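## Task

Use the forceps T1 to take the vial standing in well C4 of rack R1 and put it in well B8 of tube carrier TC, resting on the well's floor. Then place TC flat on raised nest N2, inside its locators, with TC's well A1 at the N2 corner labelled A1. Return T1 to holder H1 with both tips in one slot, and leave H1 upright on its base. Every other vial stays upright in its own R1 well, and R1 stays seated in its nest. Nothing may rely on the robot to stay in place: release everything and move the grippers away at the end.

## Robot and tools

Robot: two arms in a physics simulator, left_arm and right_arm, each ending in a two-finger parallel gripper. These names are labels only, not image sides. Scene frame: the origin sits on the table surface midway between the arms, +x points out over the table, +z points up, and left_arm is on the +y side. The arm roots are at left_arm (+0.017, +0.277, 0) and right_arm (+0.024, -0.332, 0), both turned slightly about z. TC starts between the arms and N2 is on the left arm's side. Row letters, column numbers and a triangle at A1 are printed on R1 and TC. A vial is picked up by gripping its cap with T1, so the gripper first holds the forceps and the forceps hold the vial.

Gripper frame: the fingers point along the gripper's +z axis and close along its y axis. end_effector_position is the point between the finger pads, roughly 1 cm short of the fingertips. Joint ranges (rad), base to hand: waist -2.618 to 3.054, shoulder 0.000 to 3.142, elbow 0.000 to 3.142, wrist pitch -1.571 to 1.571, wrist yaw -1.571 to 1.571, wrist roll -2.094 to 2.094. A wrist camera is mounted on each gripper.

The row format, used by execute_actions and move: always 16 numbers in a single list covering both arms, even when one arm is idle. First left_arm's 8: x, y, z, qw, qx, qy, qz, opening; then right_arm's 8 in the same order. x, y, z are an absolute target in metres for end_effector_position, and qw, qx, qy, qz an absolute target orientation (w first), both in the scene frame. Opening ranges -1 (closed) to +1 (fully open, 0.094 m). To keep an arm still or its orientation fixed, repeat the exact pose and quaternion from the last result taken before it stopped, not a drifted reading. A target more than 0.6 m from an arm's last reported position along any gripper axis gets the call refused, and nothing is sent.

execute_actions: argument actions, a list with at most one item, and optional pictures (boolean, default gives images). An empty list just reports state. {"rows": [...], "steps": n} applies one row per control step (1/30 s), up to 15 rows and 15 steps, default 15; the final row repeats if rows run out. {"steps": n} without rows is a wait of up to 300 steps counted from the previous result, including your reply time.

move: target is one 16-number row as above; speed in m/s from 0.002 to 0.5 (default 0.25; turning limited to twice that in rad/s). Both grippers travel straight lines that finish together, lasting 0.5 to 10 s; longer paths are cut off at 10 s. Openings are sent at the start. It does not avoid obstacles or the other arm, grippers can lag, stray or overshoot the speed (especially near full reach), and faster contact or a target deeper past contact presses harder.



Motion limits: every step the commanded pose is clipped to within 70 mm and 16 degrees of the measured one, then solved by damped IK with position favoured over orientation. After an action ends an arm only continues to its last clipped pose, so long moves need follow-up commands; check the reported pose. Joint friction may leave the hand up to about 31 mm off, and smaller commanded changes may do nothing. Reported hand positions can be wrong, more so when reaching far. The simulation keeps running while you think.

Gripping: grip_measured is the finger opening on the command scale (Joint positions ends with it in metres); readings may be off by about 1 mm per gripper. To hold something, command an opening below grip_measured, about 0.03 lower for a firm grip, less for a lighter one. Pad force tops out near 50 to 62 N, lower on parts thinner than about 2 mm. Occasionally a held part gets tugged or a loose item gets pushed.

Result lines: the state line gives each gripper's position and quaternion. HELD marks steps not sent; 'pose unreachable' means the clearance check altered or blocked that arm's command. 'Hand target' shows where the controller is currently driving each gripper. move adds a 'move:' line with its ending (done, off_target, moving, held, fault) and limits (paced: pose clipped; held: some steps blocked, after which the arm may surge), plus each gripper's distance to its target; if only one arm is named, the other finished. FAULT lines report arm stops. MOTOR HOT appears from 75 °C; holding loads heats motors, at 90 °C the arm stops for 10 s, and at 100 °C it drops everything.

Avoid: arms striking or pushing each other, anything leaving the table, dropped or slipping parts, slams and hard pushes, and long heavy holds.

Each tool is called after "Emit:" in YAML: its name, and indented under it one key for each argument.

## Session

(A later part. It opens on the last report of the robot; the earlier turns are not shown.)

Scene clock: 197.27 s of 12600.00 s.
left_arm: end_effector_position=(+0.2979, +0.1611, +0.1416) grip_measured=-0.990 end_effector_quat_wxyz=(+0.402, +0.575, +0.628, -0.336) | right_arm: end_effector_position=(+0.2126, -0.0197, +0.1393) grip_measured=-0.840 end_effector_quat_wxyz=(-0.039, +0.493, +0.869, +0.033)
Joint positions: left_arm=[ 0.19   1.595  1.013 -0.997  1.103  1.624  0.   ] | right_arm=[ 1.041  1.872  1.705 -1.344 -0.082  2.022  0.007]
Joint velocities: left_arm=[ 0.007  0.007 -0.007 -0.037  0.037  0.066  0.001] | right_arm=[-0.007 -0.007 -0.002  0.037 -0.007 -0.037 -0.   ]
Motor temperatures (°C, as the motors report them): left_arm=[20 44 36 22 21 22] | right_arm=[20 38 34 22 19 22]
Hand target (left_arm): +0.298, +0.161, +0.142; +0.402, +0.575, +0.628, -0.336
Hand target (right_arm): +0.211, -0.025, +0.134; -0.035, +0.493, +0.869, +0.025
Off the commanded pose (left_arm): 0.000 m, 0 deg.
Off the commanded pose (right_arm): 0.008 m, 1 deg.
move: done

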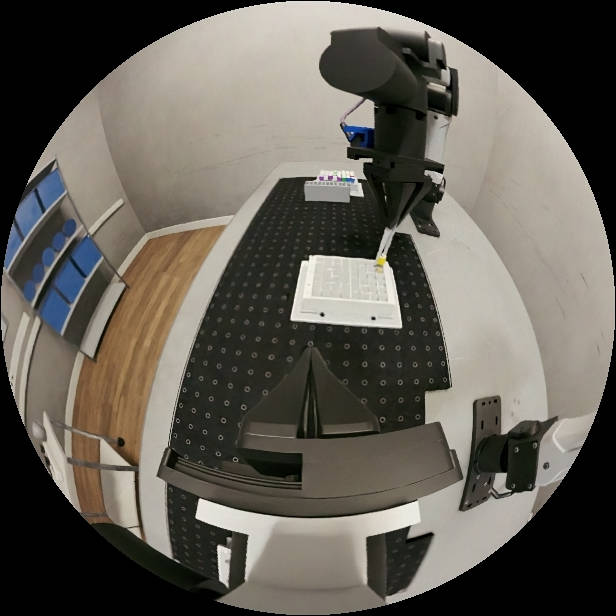

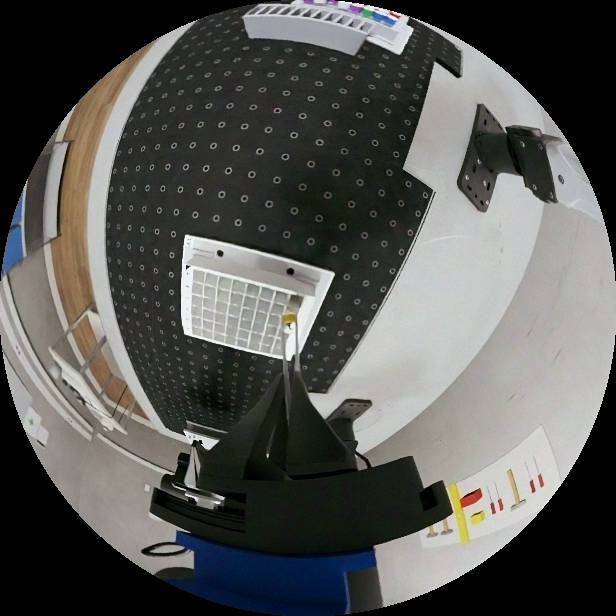

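Emit:
move:
  target: [0.298,0.161,0.1416,0.402,0.575,0.628,-0.336,-1,0.2126,-0.0197,0.1393,-0.039,0.493,0.869,0.033,-0.76]
  speed: 0.006

Emit:
move:
  target: [0.298,0.161,0.1416,0.402,0.575,0.628,-0.336,-1,0.2135,-0.019,0.18,-0.039,0.493,0.869,0.04,-0.76]
  speed: 0.02

Emit:
zoom_image:
  camera: "cam_left_wrist"
  region: [345,215,415,285]

Scene clock: 200.17 s of 12600.00 s.
left_arm: end_effector_position=(+0.2979, +0.1611, +0.1416) grip_measured=-0.990 end_effector_quat_wxyz=(+0.402, +0.575, +0.628, -0.336) | right_arm: end_effector_position=(+0.2125, -0.0195, +0.1394) grip_measured=-0.761 end_effector_quat_wxyz=(-0.039, +0.493, +0.869, +0.033)
Joint positions: left_arm=[ 0.19   1.595  1.013 -0.997  1.103  1.624  0.   ] | right_arm=[ 1.041  1.872  1.705 -1.344 -0.083  2.022  0.011]
Joint velocities: left_arm=[ 0.007 -0.017  0.007 -0.081 -0.066  0.066  0.   ] | right_arm=[-0.022  0.007 -0.002  0.037  0.022  0.051  0.   ]
Motor temperatures (°C, as the motors report them): left_arm=[20 44 36 22 21 22] | right_arm=[20 38 33 22 19 22]
Hand target (left_arm): +0.298, +0.161, +0.142; +0.402, +0.575, +0.628, -0.336
Hand target (right_arm): +0.213, -0.020, +0.139; -0.039, +0.493, +0.869, +0.033
Off the commanded pose (left_arm): 0.000 m, 0 deg.
Off the commanded pose (right_arm): 0.000 m, 0 deg.
move: done

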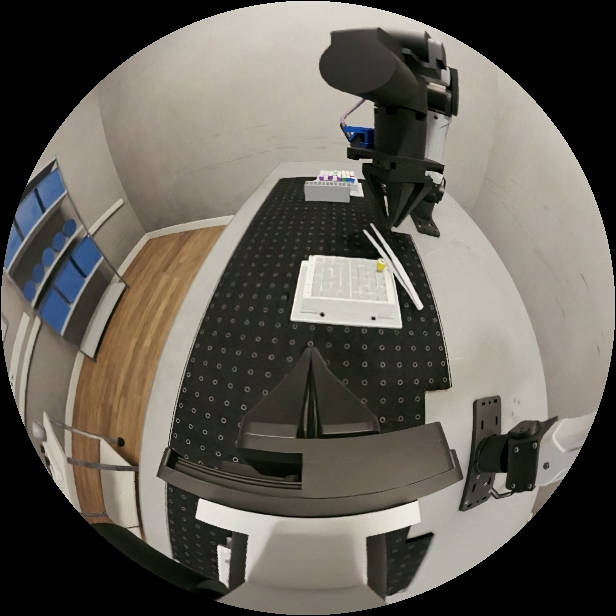

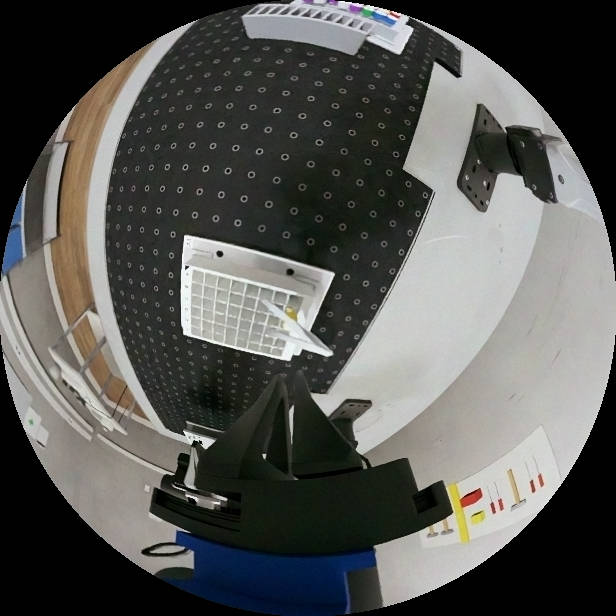

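Scene clock: 202.47 s of 12600.00 s.
left_arm: end_effector_position=(+0.2979, +0.1611, +0.1416) grip_measured=-0.990 end_effector_quat_wxyz=(+0.402, +0.575, +0.628, -0.336) | right_arm: end_effector_position=(+0.2119, -0.0205, +0.1792) grip_measured=-0.761 end_effector_quat_wxyz=(-0.039, +0.492, +0.869, +0.043)
Joint positions: left_arm=[ 0.19   1.595  1.013 -0.997  1.103  1.624  0.   ] | right_arm=[ 1.041  1.872  1.864 -1.482 -0.083  2.022  0.011]
Joint velocities: left_arm=[ 0.002 -0.007  0.002  0.022 -0.051 -0.066 -0.   ] | right_arm=[ 0.002 -0.012  0.012 -0.007 -0.022 -0.022  0.   ]
Motor temperatures (°C, as the motors report them): left_arm=[20 44 36 22 21 22] | right_arm=[20 38 34 22 19 22]
Hand target (left_arm): +0.298, +0.161, +0.142; +0.402, +0.575, +0.628, -0.336
Hand target (right_arm): +0.214, -0.019, +0.180; -0.039, +0.493, +0.868, +0.040
Off the commanded pose (left_arm): 0.000 m, 0 deg.
Off the commanded pose (right_arm): 0.002 m, 0 deg.
move: done

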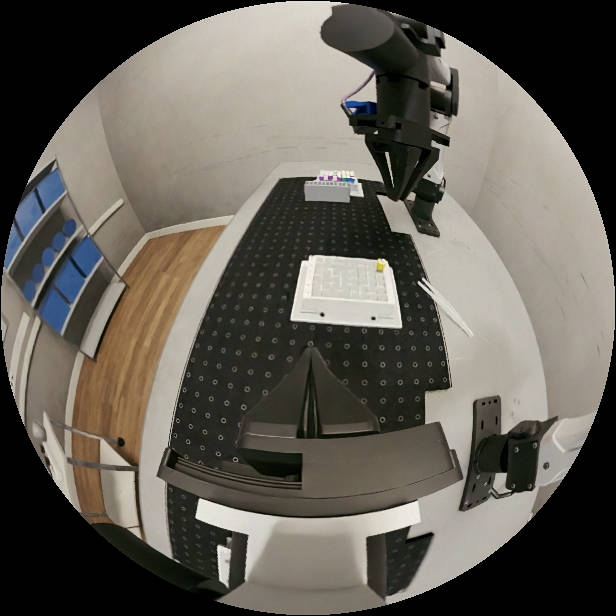

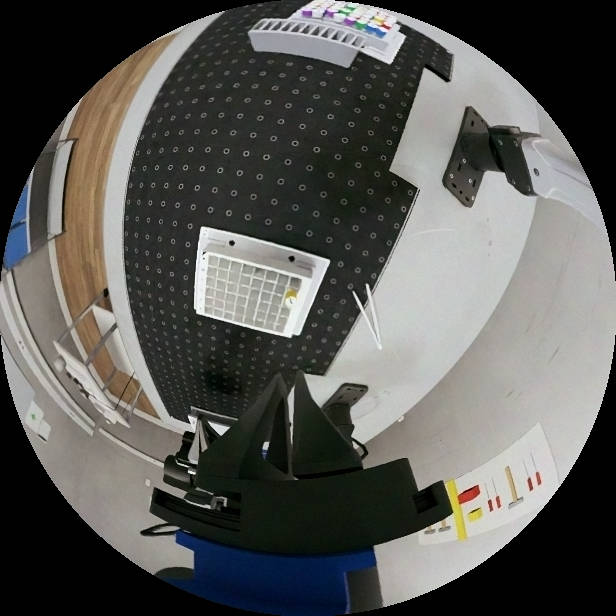

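Region (345, 215, 415, 285) of cam_left_wrist's 616x616 image, scaled by 7.200, with more detail than that image has.

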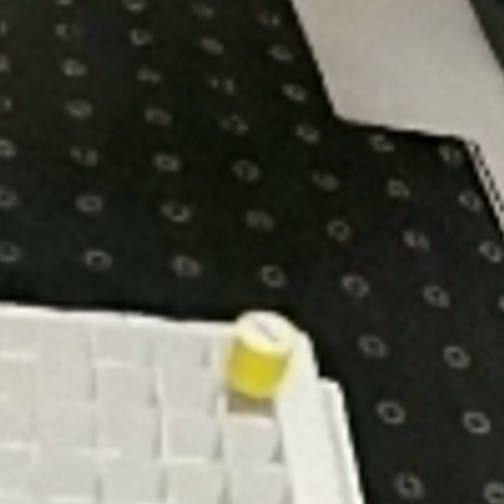

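Emit:
move:
  target: [0.25,0.42,0.17,0,0,1,0,1,0.13,-0.04,0.13,0,-0.866,0.5,0,-0.3]
  speed: 0.15

Scene clock: 218.10 s of 12600.00 s.
left_arm: end_effector_position=(+0.2509, +0.4035, +0.1705) grip_measured=+1.000 end_effector_quat_wxyz=(+0.031, +0.039, +0.999, -0.015) | right_arm: end_effector_position=(+0.1346, -0.0393, +0.1306) grip_measured=-0.301 end_effector_quat_wxyz=(+0.014, +0.821, -0.570, -0.004)
Joint positions: left_arm=[ 0.585  1.526  1.44  -1.449  0.059  0.61   0.094] | right_arm=[ 1.254  1.75   1.522 -1.369 -0.014 -0.728  0.033]
Joint velocities: left_arm=[ 0.002  0.012 -0.007 -0.022 -0.037  0.037  0.   ] | right_arm=[ 0.012 -0.002  0.002 -0.007  0.007  0.007 -0.001]
Motor temperatures (°C, as the motors report them): left_arm=[20 43 37 22 21 22] | right_arm=[20 39 34 22 19 22]
Hand target (left_arm): +0.249, +0.408, +0.171; +0.020, +0.029, +0.999, -0.017
Hand target (right_arm): +0.133, -0.040, +0.132; +0.005, +0.827, -0.562, -0.003
Off the commanded pose (left_arm): 0.017 m, 6 deg.
Off the commanded pose (right_arm): 0.005 m, 10 deg.
After step 90, 2.27 s passed at rest.
move: off_target (left_arm, right_arm; path cut at 10 s)

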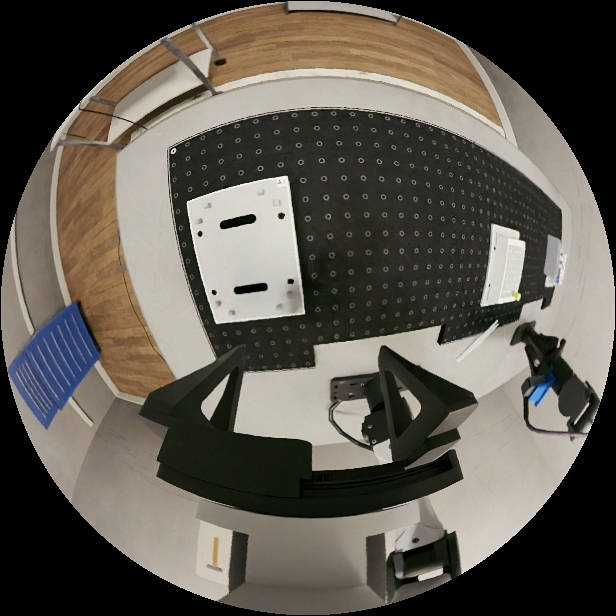

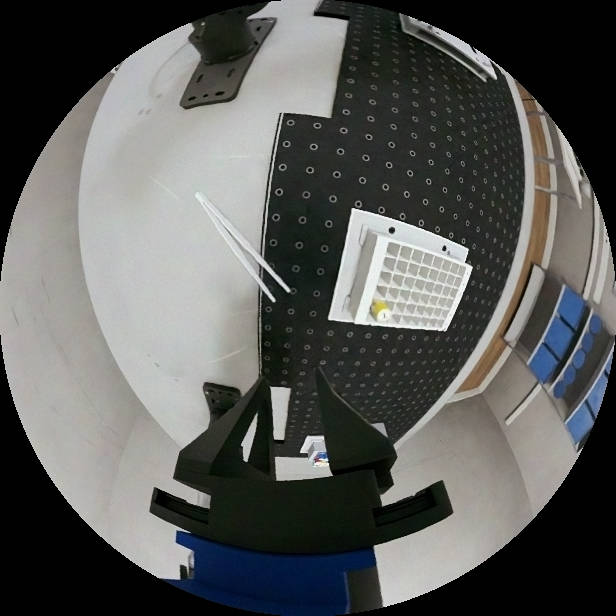

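Emit:
move:
  target: [0.25,0.42,0.17,0,0,1,0,1,0.085,0.015,0.06,0,-0.934,0.358,0,-0.3]
  speed: 0.15

Scene clock: 224.03 s of 12600.00 s.
left_arm: end_effector_position=(+0.2515, +0.4158, +0.1700) grip_measured=+1.000 end_effector_quat_wxyz=(+0.011, +0.010, +1.000, +0.002) | right_arm: end_effector_position=(+0.0850, +0.0156, +0.0684) grip_measured=-0.301 end_effector_quat_wxyz=(-0.005, +0.930, -0.366, -0.004)
Joint positions: left_arm=[ 0.591  1.564  1.477 -1.462  0.007  0.557  0.094] | right_arm=[ 1.446  1.889  1.449 -1.119 -0.007 -0.998  0.033]
Joint velocities: left_arm=[ 0.012 -0.022  0.007  0.022 -0.081 -0.066  0.   ] | right_arm=[ 0.007 -0.007 -0.012  0.051  0.095 -0.051 -0.   ]
Motor temperatures (°C, as the motors report them): left_arm=[20 42 37 22 21 22] | right_arm=[20 39 34 22 19 22]
Hand target (left_arm): +0.250, +0.420, +0.170; +0.000, +0.000, +1.000, +0.000
Hand target (right_arm): +0.083, +0.013, +0.060; +0.002, +0.934, -0.358, -0.001
Off the commanded pose (left_arm): 0.004 m, 2 deg.
Off the commanded pose (right_arm): 0.008 m, 1 deg.
After step 90, 0.90 s passed at rest.
move: done

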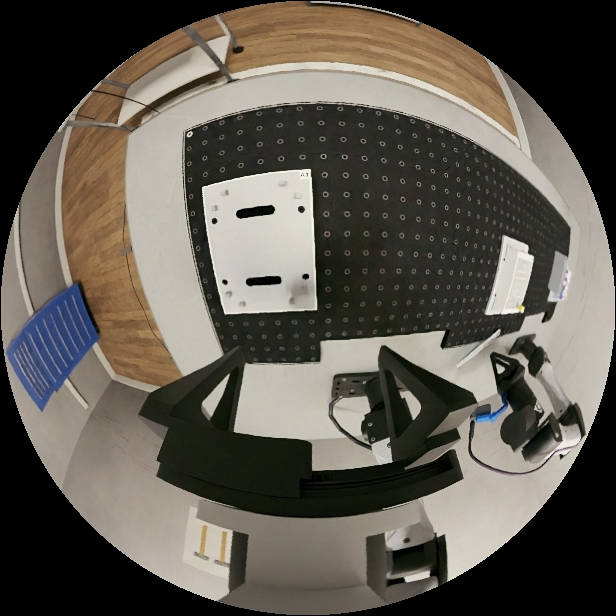

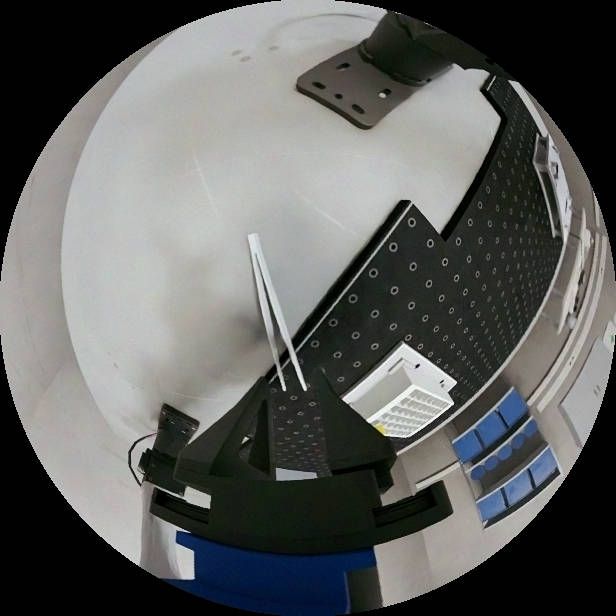

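Emit:
move:
  target: [0.25,0.42,0.17,0,0,1,0,1,0.052,0.042,0.028,0,-0.945,0.326,0,-0.3]
  speed: 0.05

Scene clock: 226.73 s of 12600.00 s.
left_arm: end_effector_position=(+0.2514, +0.4158, +0.1700) grip_measured=+1.000 end_effector_quat_wxyz=(+0.011, +0.010, +1.000, +0.002) | right_arm: end_effector_position=(+0.0521, +0.0332, +0.0284) grip_measured=-0.301 end_effector_quat_wxyz=(+0.011, +0.946, -0.324, -0.000)
Joint positions: left_arm=[ 0.591  1.564  1.477 -1.462  0.007  0.557  0.094] | right_arm=[ 1.543  2.006  1.449 -1.034 -0.006 -0.992  0.033]
Joint velocities: left_arm=[ 0.012 -0.002 -0.002 -0.051 -0.037 -0.095  0.   ] | right_arm=[ 0.007 -0.012 -0.002 -0.007  0.007  0.037  0.   ]
Motor temperatures (°C, as the motors report them): left_arm=[20 42 38 22 21 22] | right_arm=[20 39 34 22 19 22]
Hand target (left_arm): +0.250, +0.420, +0.170; +0.000, +0.000, +1.000, +0.000
Hand target (right_arm): +0.051, +0.041, +0.028; +0.001, +0.945, -0.326, -0.000
Off the commanded pose (left_arm): 0.004 m, 2 deg.
Off the commanded pose (right_arm): 0.009 m, 1 deg.
move: done

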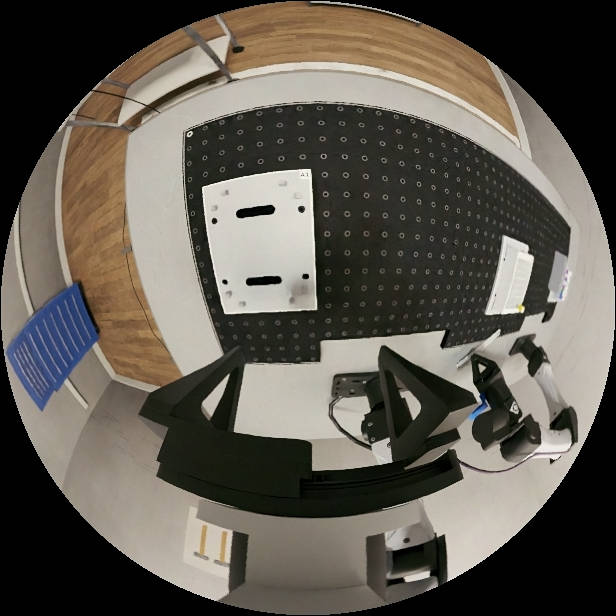

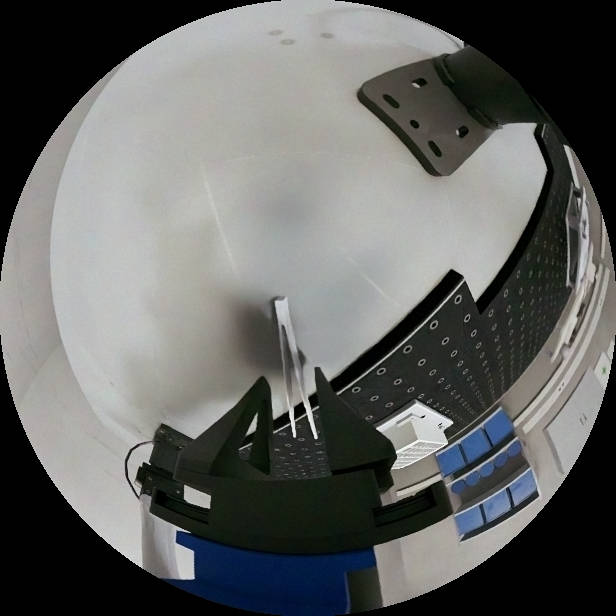

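Emit:
move:
  target: [0.25,0.42,0.17,0,0,1,0,1,0.052,0.034,0.008,-0.008,-0.945,0.326,0,-0.3]
  speed: 0.015

Scene clock: 229.67 s of 12600.00 s.
left_arm: end_effector_position=(+0.2514, +0.4158, +0.1700) grip_measured=+1.000 end_effector_quat_wxyz=(+0.011, +0.010, +1.000, +0.002) | right_arm: end_effector_position=(+0.0526, +0.0384, +0.0177) grip_measured=-0.301 end_effector_quat_wxyz=(-0.001, +0.946, -0.324, -0.003)
Joint positions: left_arm=[ 0.591  1.564  1.477 -1.462  0.007  0.557  0.094] | right_arm=[ 1.543  2.017  1.421 -0.971 -0.005 -0.992  0.033]
Joint velocities: left_arm=[ 0.007 -0.002  0.012  0.007  0.066  0.066  0.   ] | right_arm=[-0.022 -0.012  0.002 -0.007 -0.007 -0.051 -0.001]
Motor temperatures (°C, as the motors report them): left_arm=[20 42 38 22 21 22] | right_arm=[20 39 34 22 19 22]
Hand target (left_arm): +0.250, +0.420, +0.170; +0.000, +0.000, +1.000, +0.000
Hand target (right_arm): +0.052, +0.034, +0.008; +0.008, +0.945, -0.326, +0.000
Off the commanded pose (left_arm): 0.004 m, 2 deg.
Off the commanded pose (right_arm): 0.011 m, 1 deg.
move: off_target (right_arm)

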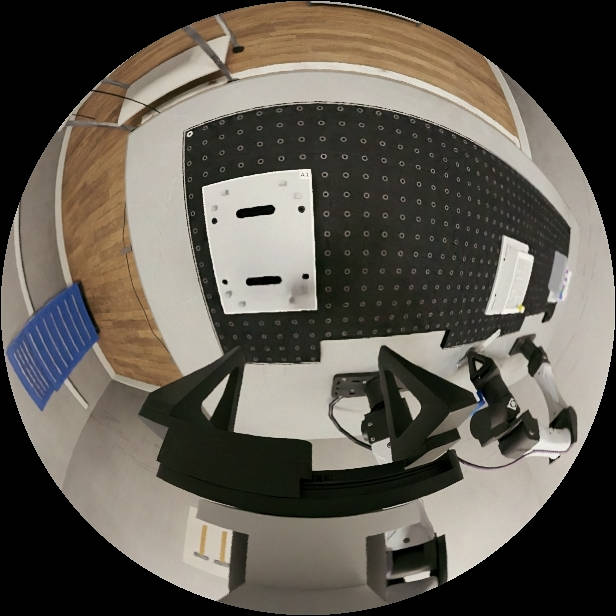

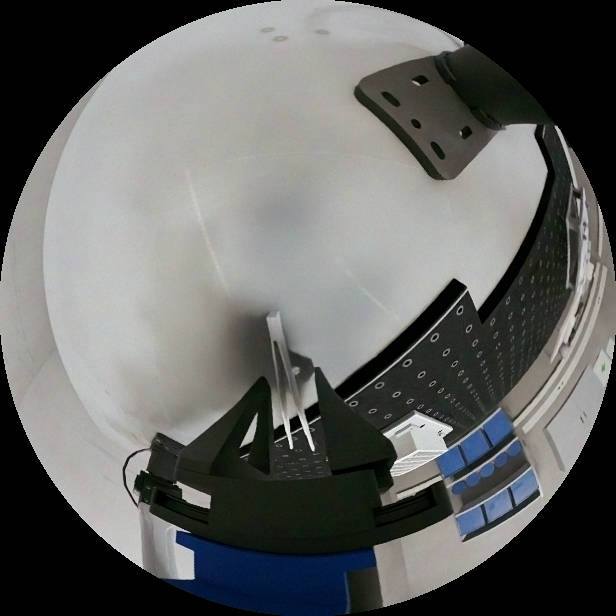

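Emit:
move:
  target: [0.25,0.42,0.17,0,0,1,0,1,0.052,0.036,0.010,-0.003,-0.945,0.326,0,-0.92]
  speed: 0.015

Emit:
move:
  target: [0.25,0.42,0.17,0,0,1,0,1,0.06,0.02,0.10,0,-0.945,0.326,0,-0.92]
  speed: 0.05

Scene clock: 233.00 s of 12600.00 s.
left_arm: end_effector_position=(+0.2514, +0.4158, +0.1700) grip_measured=+1.000 end_effector_quat_wxyz=(+0.011, +0.009, +1.000, +0.002) | right_arm: end_effector_position=(+0.0526, +0.0386, +0.0177) grip_measured=-0.915 end_effector_quat_wxyz=(-0.002, +0.946, -0.324, -0.003)
Joint positions: left_arm=[ 0.591  1.564  1.477 -1.462  0.007  0.556  0.094] | right_arm=[ 1.543  2.017  1.421 -0.969 -0.005 -0.992  0.004]
Joint velocities: left_arm=[-0.007 -0.032 -0.017  0.022  0.051 -0.051  0.   ] | right_arm=[-0.002 -0.007 -0.007  0.007  0.081  0.007  0.   ]
Motor temperatures (°C, as the motors report them): left_arm=[20 42 38 22 21 22] | right_arm=[20 39 34 22 19 22]
Hand target (left_arm): +0.250, +0.420, +0.170; +0.000, +0.000, +1.000, +0.000
Hand target (right_arm): +0.052, +0.036, +0.010; +0.003, +0.945, -0.326, -0.000
Off the commanded pose (left_arm): 0.004 m, 2 deg.
Off the commanded pose (right_arm): 0.008 m, 1 deg.
move: done

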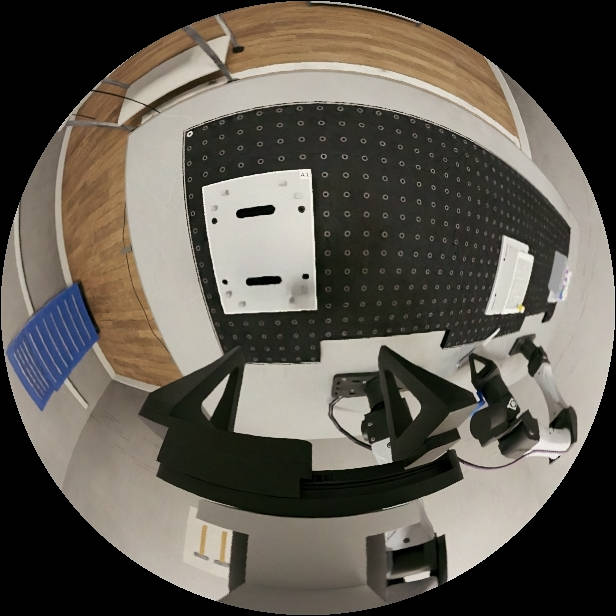

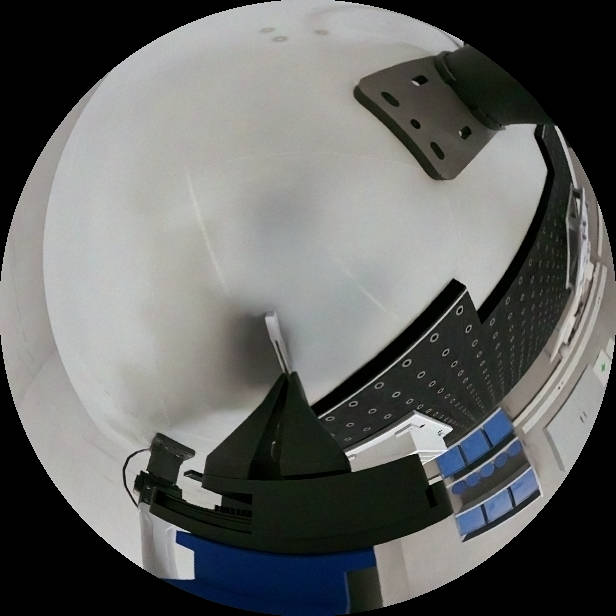

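Scene clock: 235.13 s of 12600.00 s.
left_arm: end_effector_position=(+0.2514, +0.4158, +0.1700) grip_measured=+1.000 end_effector_quat_wxyz=(+0.011, +0.009, +1.000, +0.002) | right_arm: end_effector_position=(+0.0561, +0.0159, +0.0865) grip_measured=-0.915 end_effector_quat_wxyz=(+0.018, +0.945, -0.328, +0.002)
Joint positions: left_arm=[ 0.591  1.564  1.477 -1.462  0.007  0.556  0.094] | right_arm=[ 1.529  1.909  1.548 -1.246 -0.004 -0.999  0.004]
Joint velocities: left_arm=[ 0.002  0.017 -0.022  0.007 -0.022  0.066  0.   ] | right_arm=[-0.007  0.007 -0.007  0.007 -0.022 -0.007  0.001]
Motor temperatures (°C, as the motors report them): left_arm=[20 42 38 22 21 22] | right_arm=[20 39 34 22 19 22]
Hand target (left_arm): +0.250, +0.420, +0.170; +0.000, +0.000, +1.000, +0.000
Hand target (right_arm): +0.060, +0.020, +0.100; -0.000, +0.945, -0.326, +0.000
Off the commanded pose (left_arm): 0.004 m, 2 deg.
Off the commanded pose (right_arm): 0.015 m, 2 deg.
move: off_target (right_arm)

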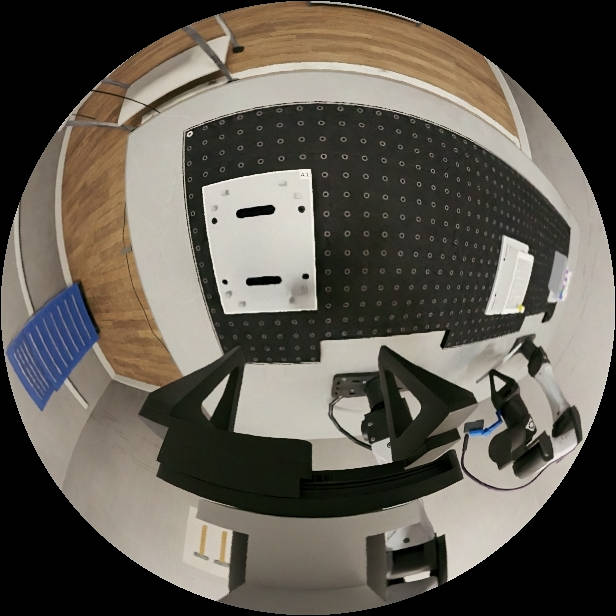

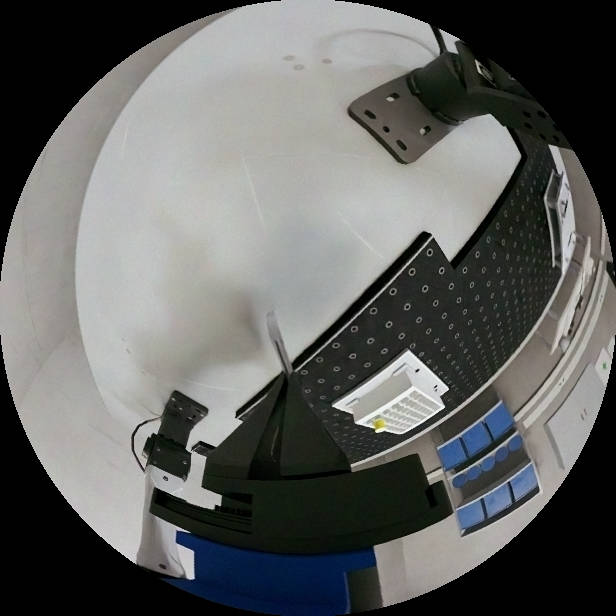

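Emit:
move:
  target: [0.25,0.3,0.17,0,0,1,0,1,0.22,-0.2,0.20,0.2,-0.2,0.96,0,-0.94]
  speed: 0.2

Emit:
move:
  target: [0.26,0.0,0.13,0,0,1,0,1,0.37,-0.349,0.21,0.707,0,0.707,0,-0.94]
  speed: 0.15

Scene clock: 243.67 s of 12600.00 s.
left_arm: end_effector_position=(+0.2639, +0.3048, +0.1727) grip_measured=+1.000 end_effector_quat_wxyz=(+0.019, -0.001, +1.000, -0.001) | right_arm: end_effector_position=(+0.2229, -0.1959, +0.1881) grip_measured=-0.932 end_effector_quat_wxyz=(+0.184, -0.216, +0.959, -0.003)
Joint positions: left_arm=[ 0.169  1.461  1.39  -1.462  0.006  0.114  0.094] | right_arm=[ 0.78   1.171  1.178 -1.254  0.182  0.254  0.003]
Joint velocities: left_arm=[ 0.012 -0.002  0.017 -0.007 -0.051 -0.007  0.   ] | right_arm=[ 0.012 -0.007  0.002 -0.081  0.022  0.007  0.   ]
Motor temperatures (°C, as the motors report them): left_arm=[20 42 38 22 20 22] | right_arm=[20 39 34 22 19 22]
Hand target (left_arm): +0.252, +0.302, +0.170; +0.004, +0.000, +1.000, +0.000
Hand target (right_arm): +0.226, -0.197, +0.202; +0.206, -0.202, +0.958, +0.004
Off the commanded pose (left_arm): 0.015 m, 2 deg.
Off the commanded pose (right_arm): 0.013 m, 3 deg.
move: off_target (left_arm, right_arm)

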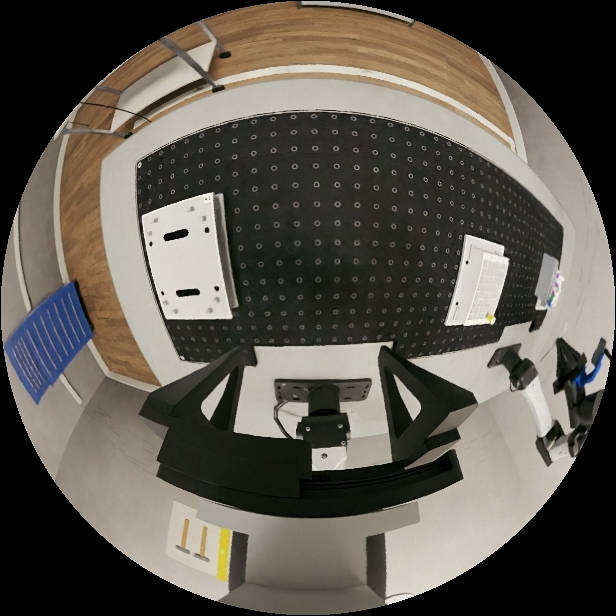

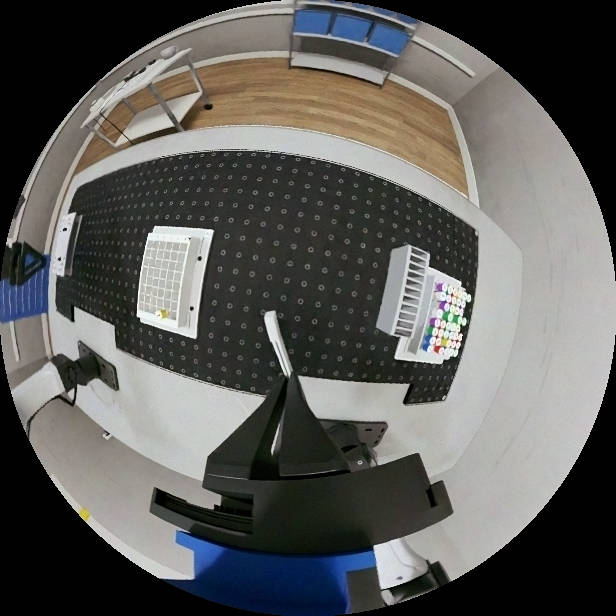

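Scene clock: 248.63 s of 12600.00 s.
left_arm: end_effector_position=(+0.2672, +0.0056, +0.1333) grip_measured=+1.000 end_effector_quat_wxyz=(+0.009, -0.001, +1.000, -0.009) | right_arm: end_effector_position=(+0.3726, -0.3483, +0.2197) grip_measured=-0.932 end_effector_quat_wxyz=(+0.714, -0.015, +0.700, -0.003)
Joint positions: left_arm=[-0.773  1.926  1.758 -1.377 -0.002 -0.827  0.094] | right_arm=[-0.056  1.036  0.275  0.78  -0.125 -0.023  0.003]
Joint velocities: left_arm=[-0.002 -0.002 -0.002  0.022 -0.051 -0.022  0.   ] | right_arm=[-0.007 -0.002  0.007 -0.007  0.007  0.022 -0.   ]
Motor temperatures (°C, as the motors report them): left_arm=[20 42 38 22 20 22] | right_arm=[20 37 34 24 19 22]
Hand target (left_arm): +0.267, +0.001, +0.132; +0.006, +0.000, +1.000, -0.005
Hand target (right_arm): +0.372, -0.350, +0.212; +0.711, -0.010, +0.703, +0.000
Off the commanded pose (left_arm): 0.010 m, 1 deg.
Off the commanded pose (right_arm): 0.010 m, 2 deg.
move: done

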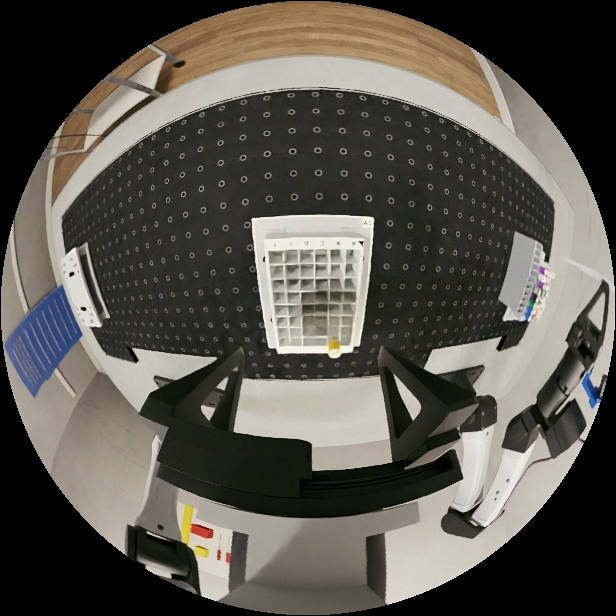

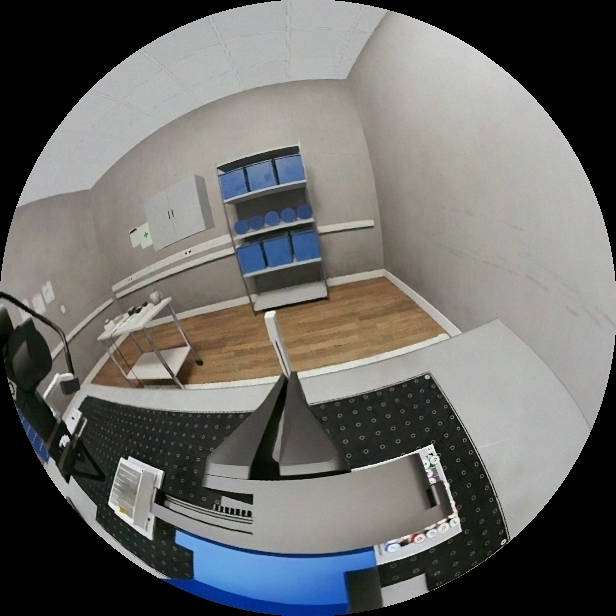

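Emit:
move:
  target: [0.3389,0.0036,0.1685,0.444,0.541,0.614,-0.365,1,0.345,-0.349,0.165,0.707,0,0.707,0,-0.94]
  speed: 0.15

Emit:
zoom_image:
  camera: "cam_left_wrist"
  region: [280,150,400,270]

Scene clock: 258.17 s of 12600.00 s.
left_arm: end_effector_position=(+0.3358, -0.0006, +0.1784) grip_measured=+1.000 end_effector_quat_wxyz=(+0.448, +0.538, +0.614, -0.365) | right_arm: end_effector_position=(+0.3475, -0.3459, +0.1716) grip_measured=-0.932 end_effector_quat_wxyz=(+0.710, -0.009, +0.704, +0.001)
Joint positions: left_arm=[-0.331  1.58   0.93   0.057  0.933  0.532  0.094] | right_arm=[-0.056  1.108  0.074  1.042 -0.123 -0.01   0.003]
Joint velocities: left_arm=[ 0.002 -0.002 -0.007  0.037 -0.007  0.007  0.   ] | right_arm=[ 0.002 -0.007 -0.017  0.007 -0.007 -0.11  -0.001]
Motor temperatures (°C, as the motors report them): left_arm=[20 44 37 23 20 22] | right_arm=[20 35 34 27 19 22]
Hand target (left_arm): +0.337, +0.003, +0.167; +0.442, +0.536, +0.619, -0.366
Hand target (right_arm): +0.345, -0.349, +0.165; +0.707, +0.000, +0.707, +0.000
Off the commanded pose (left_arm): 0.011 m, 1 deg.
Off the commanded pose (right_arm): 0.008 m, 1 deg.
move: off_target (left_arm)

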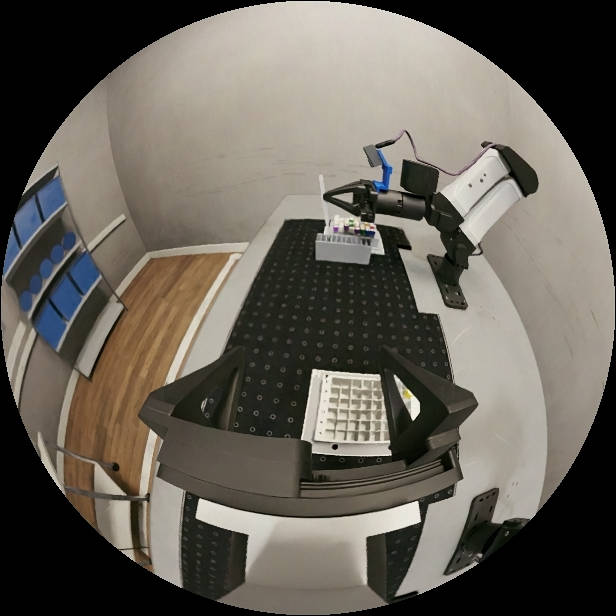

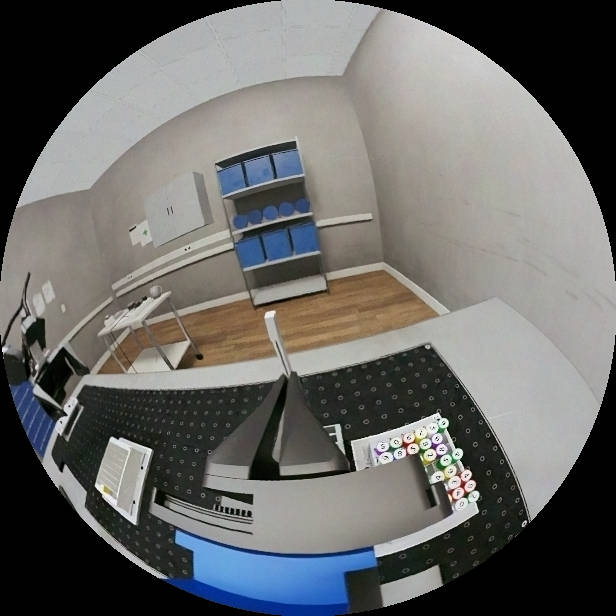

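Region (280, 150, 400, 270) of cam_left_wrist's 616x616 image, scaled by 4.200, with more detail than that image has.

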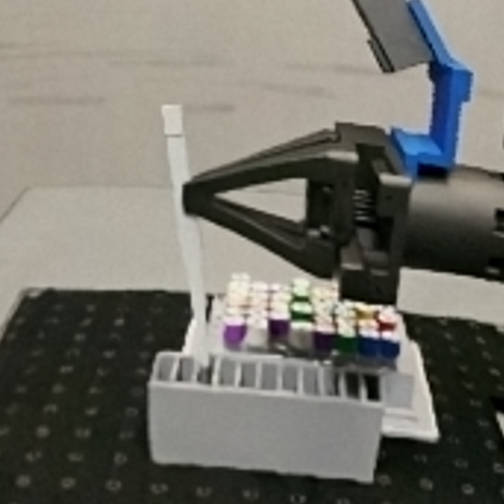

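Emit:
move:
  target: [0.3358,-0.0006,0.1784,0.448,0.538,0.614,-0.365,1,0.3485,-0.349,0.152,0.712,0,0.702,0,-0.94]
  speed: 0.01

Emit:
zoom_image:
  camera: "cam_left_wrist"
  region: [300,170,380,250]

Scene clock: 264.50 s of 12600.00 s.
left_arm: end_effector_position=(+0.3357, -0.0007, +0.1787) grip_measured=+1.000 end_effector_quat_wxyz=(+0.448, +0.538, +0.613, -0.365) | right_arm: end_effector_position=(+0.3524, -0.3469, +0.1651) grip_measured=-0.932 end_effector_quat_wxyz=(+0.724, -0.009, +0.689, -0.001)
Joint positions: left_arm=[-0.331  1.58   0.93   0.058  0.934  0.533  0.094] | right_arm=[-0.056  1.32   0.05   1.32  -0.12  -0.008  0.003]
Joint velocities: left_arm=[ 0.002  0.012 -0.027  0.007  0.022  0.037  0.   ] | right_arm=[ 0.002  0.012 -0.022  0.051  0.081 -0.022  0.001]
Motor temperatures (°C, as the motors report them): left_arm=[20 44 37 25 20 22] | right_arm=[20 34 34 28 19 22]
Hand target (left_arm): +0.336, -0.001, +0.178; +0.448, +0.538, +0.614, -0.365
Hand target (right_arm): +0.348, -0.349, +0.152; +0.712, -0.000, +0.702, -0.000
Off the commanded pose (left_arm): 0.000 m, 0 deg.
Off the commanded pose (right_arm): 0.014 m, 2 deg.
After step 90, 1.10 s passed at rest.
move: off_target (right_arm)

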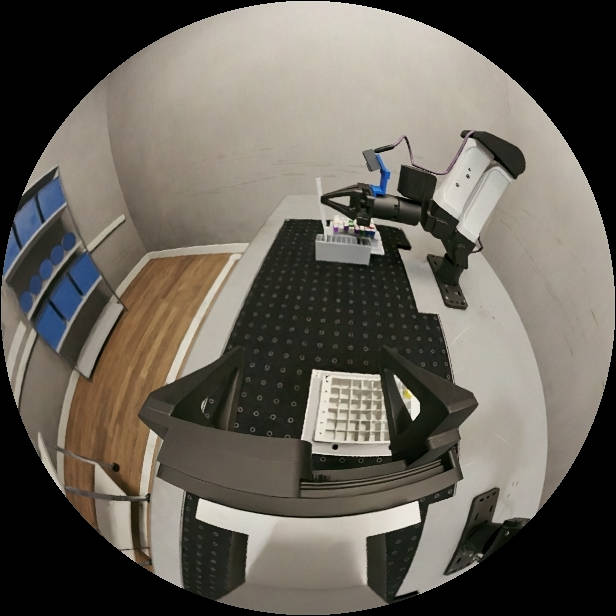

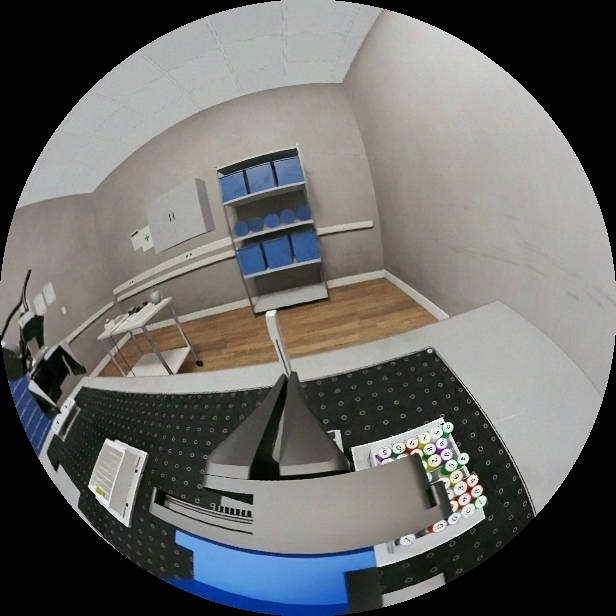

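Region (300, 170, 380, 250) of cam_left_wrist's 616x616 image, scaled by 6.300, with more detail than that image has.

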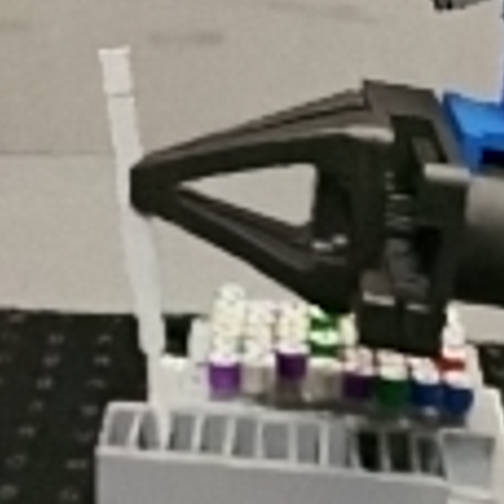

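Emit:
move:
  target: [0.3358,-0.0006,0.1784,0.448,0.538,0.614,-0.365,1,0.353,-0.347,0.143,0.692,-0.009,0.722,0,-0.94]
  speed: 0.008

Emit:
zoom_image:
  camera: "cam_left_wrist"
  region: [300,170,380,250]

Scene clock: 273.70 s of 12600.00 s.
left_arm: end_effector_position=(+0.3357, -0.0007, +0.1787) grip_measured=+1.000 end_effector_quat_wxyz=(+0.448, +0.538, +0.613, -0.365) | right_arm: end_effector_position=(+0.3524, -0.3469, +0.1637) grip_measured=-0.932 end_effector_quat_wxyz=(+0.723, -0.009, +0.691, -0.001)
Joint positions: left_arm=[-0.331  1.58   0.93   0.058  0.934  0.533  0.094] | right_arm=[-0.056  1.321  0.049  1.317 -0.12  -0.008  0.003]
Joint velocities: left_arm=[-0.007 -0.002 -0.012 -0.066 -0.066  0.007  0.   ] | right_arm=[-0.007 -0.012 -0.017 -0.11  -0.007 -0.007 -0.   ]
Motor temperatures (°C, as the motors report them): left_arm=[20 44 38 26 20 22] | right_arm=[20 32 33 28 19 22]
Hand target (left_arm): +0.336, -0.001, +0.178; +0.448, +0.538, +0.614, -0.365
Hand target (right_arm): +0.352, -0.347, +0.143; +0.693, -0.009, +0.721, +0.001
Off the commanded pose (left_arm): 0.000 m, 0 deg.
Off the commanded pose (right_arm): 0.021 m, 5 deg.
After step 90, 0.17 s passed at rest.
move: off_target (right_arm)

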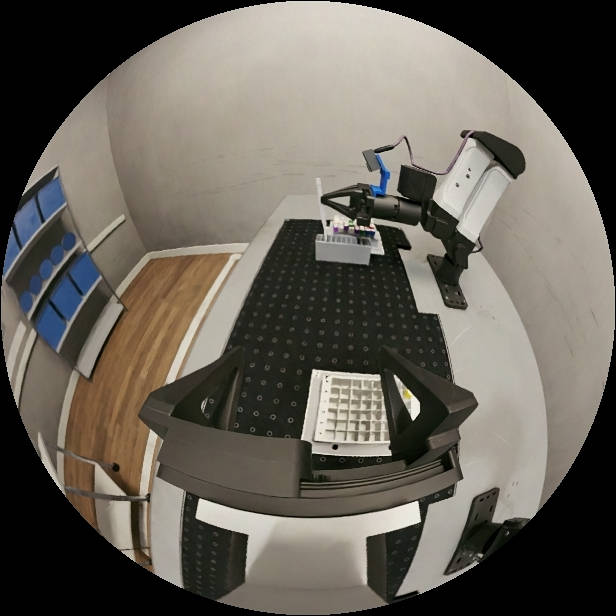

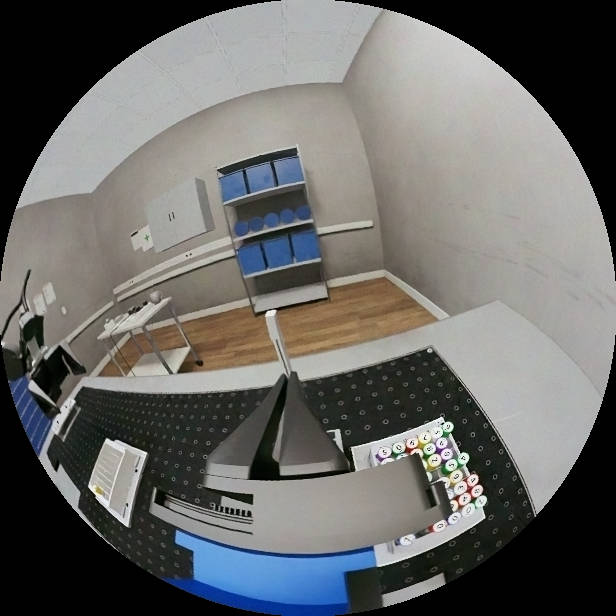

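Region (300, 170, 380, 250) of cam_left_wrist's 616x616 image, scaled by 6.300, with more detail than that image has.

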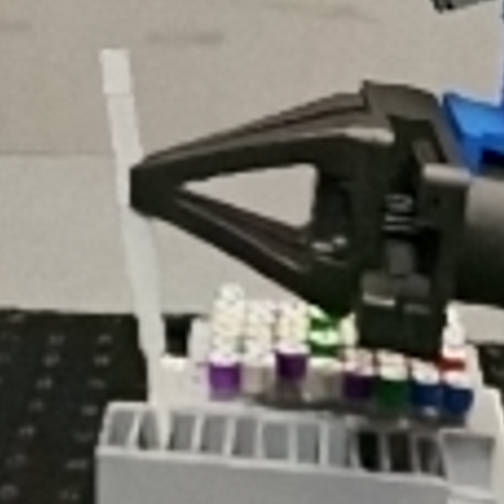

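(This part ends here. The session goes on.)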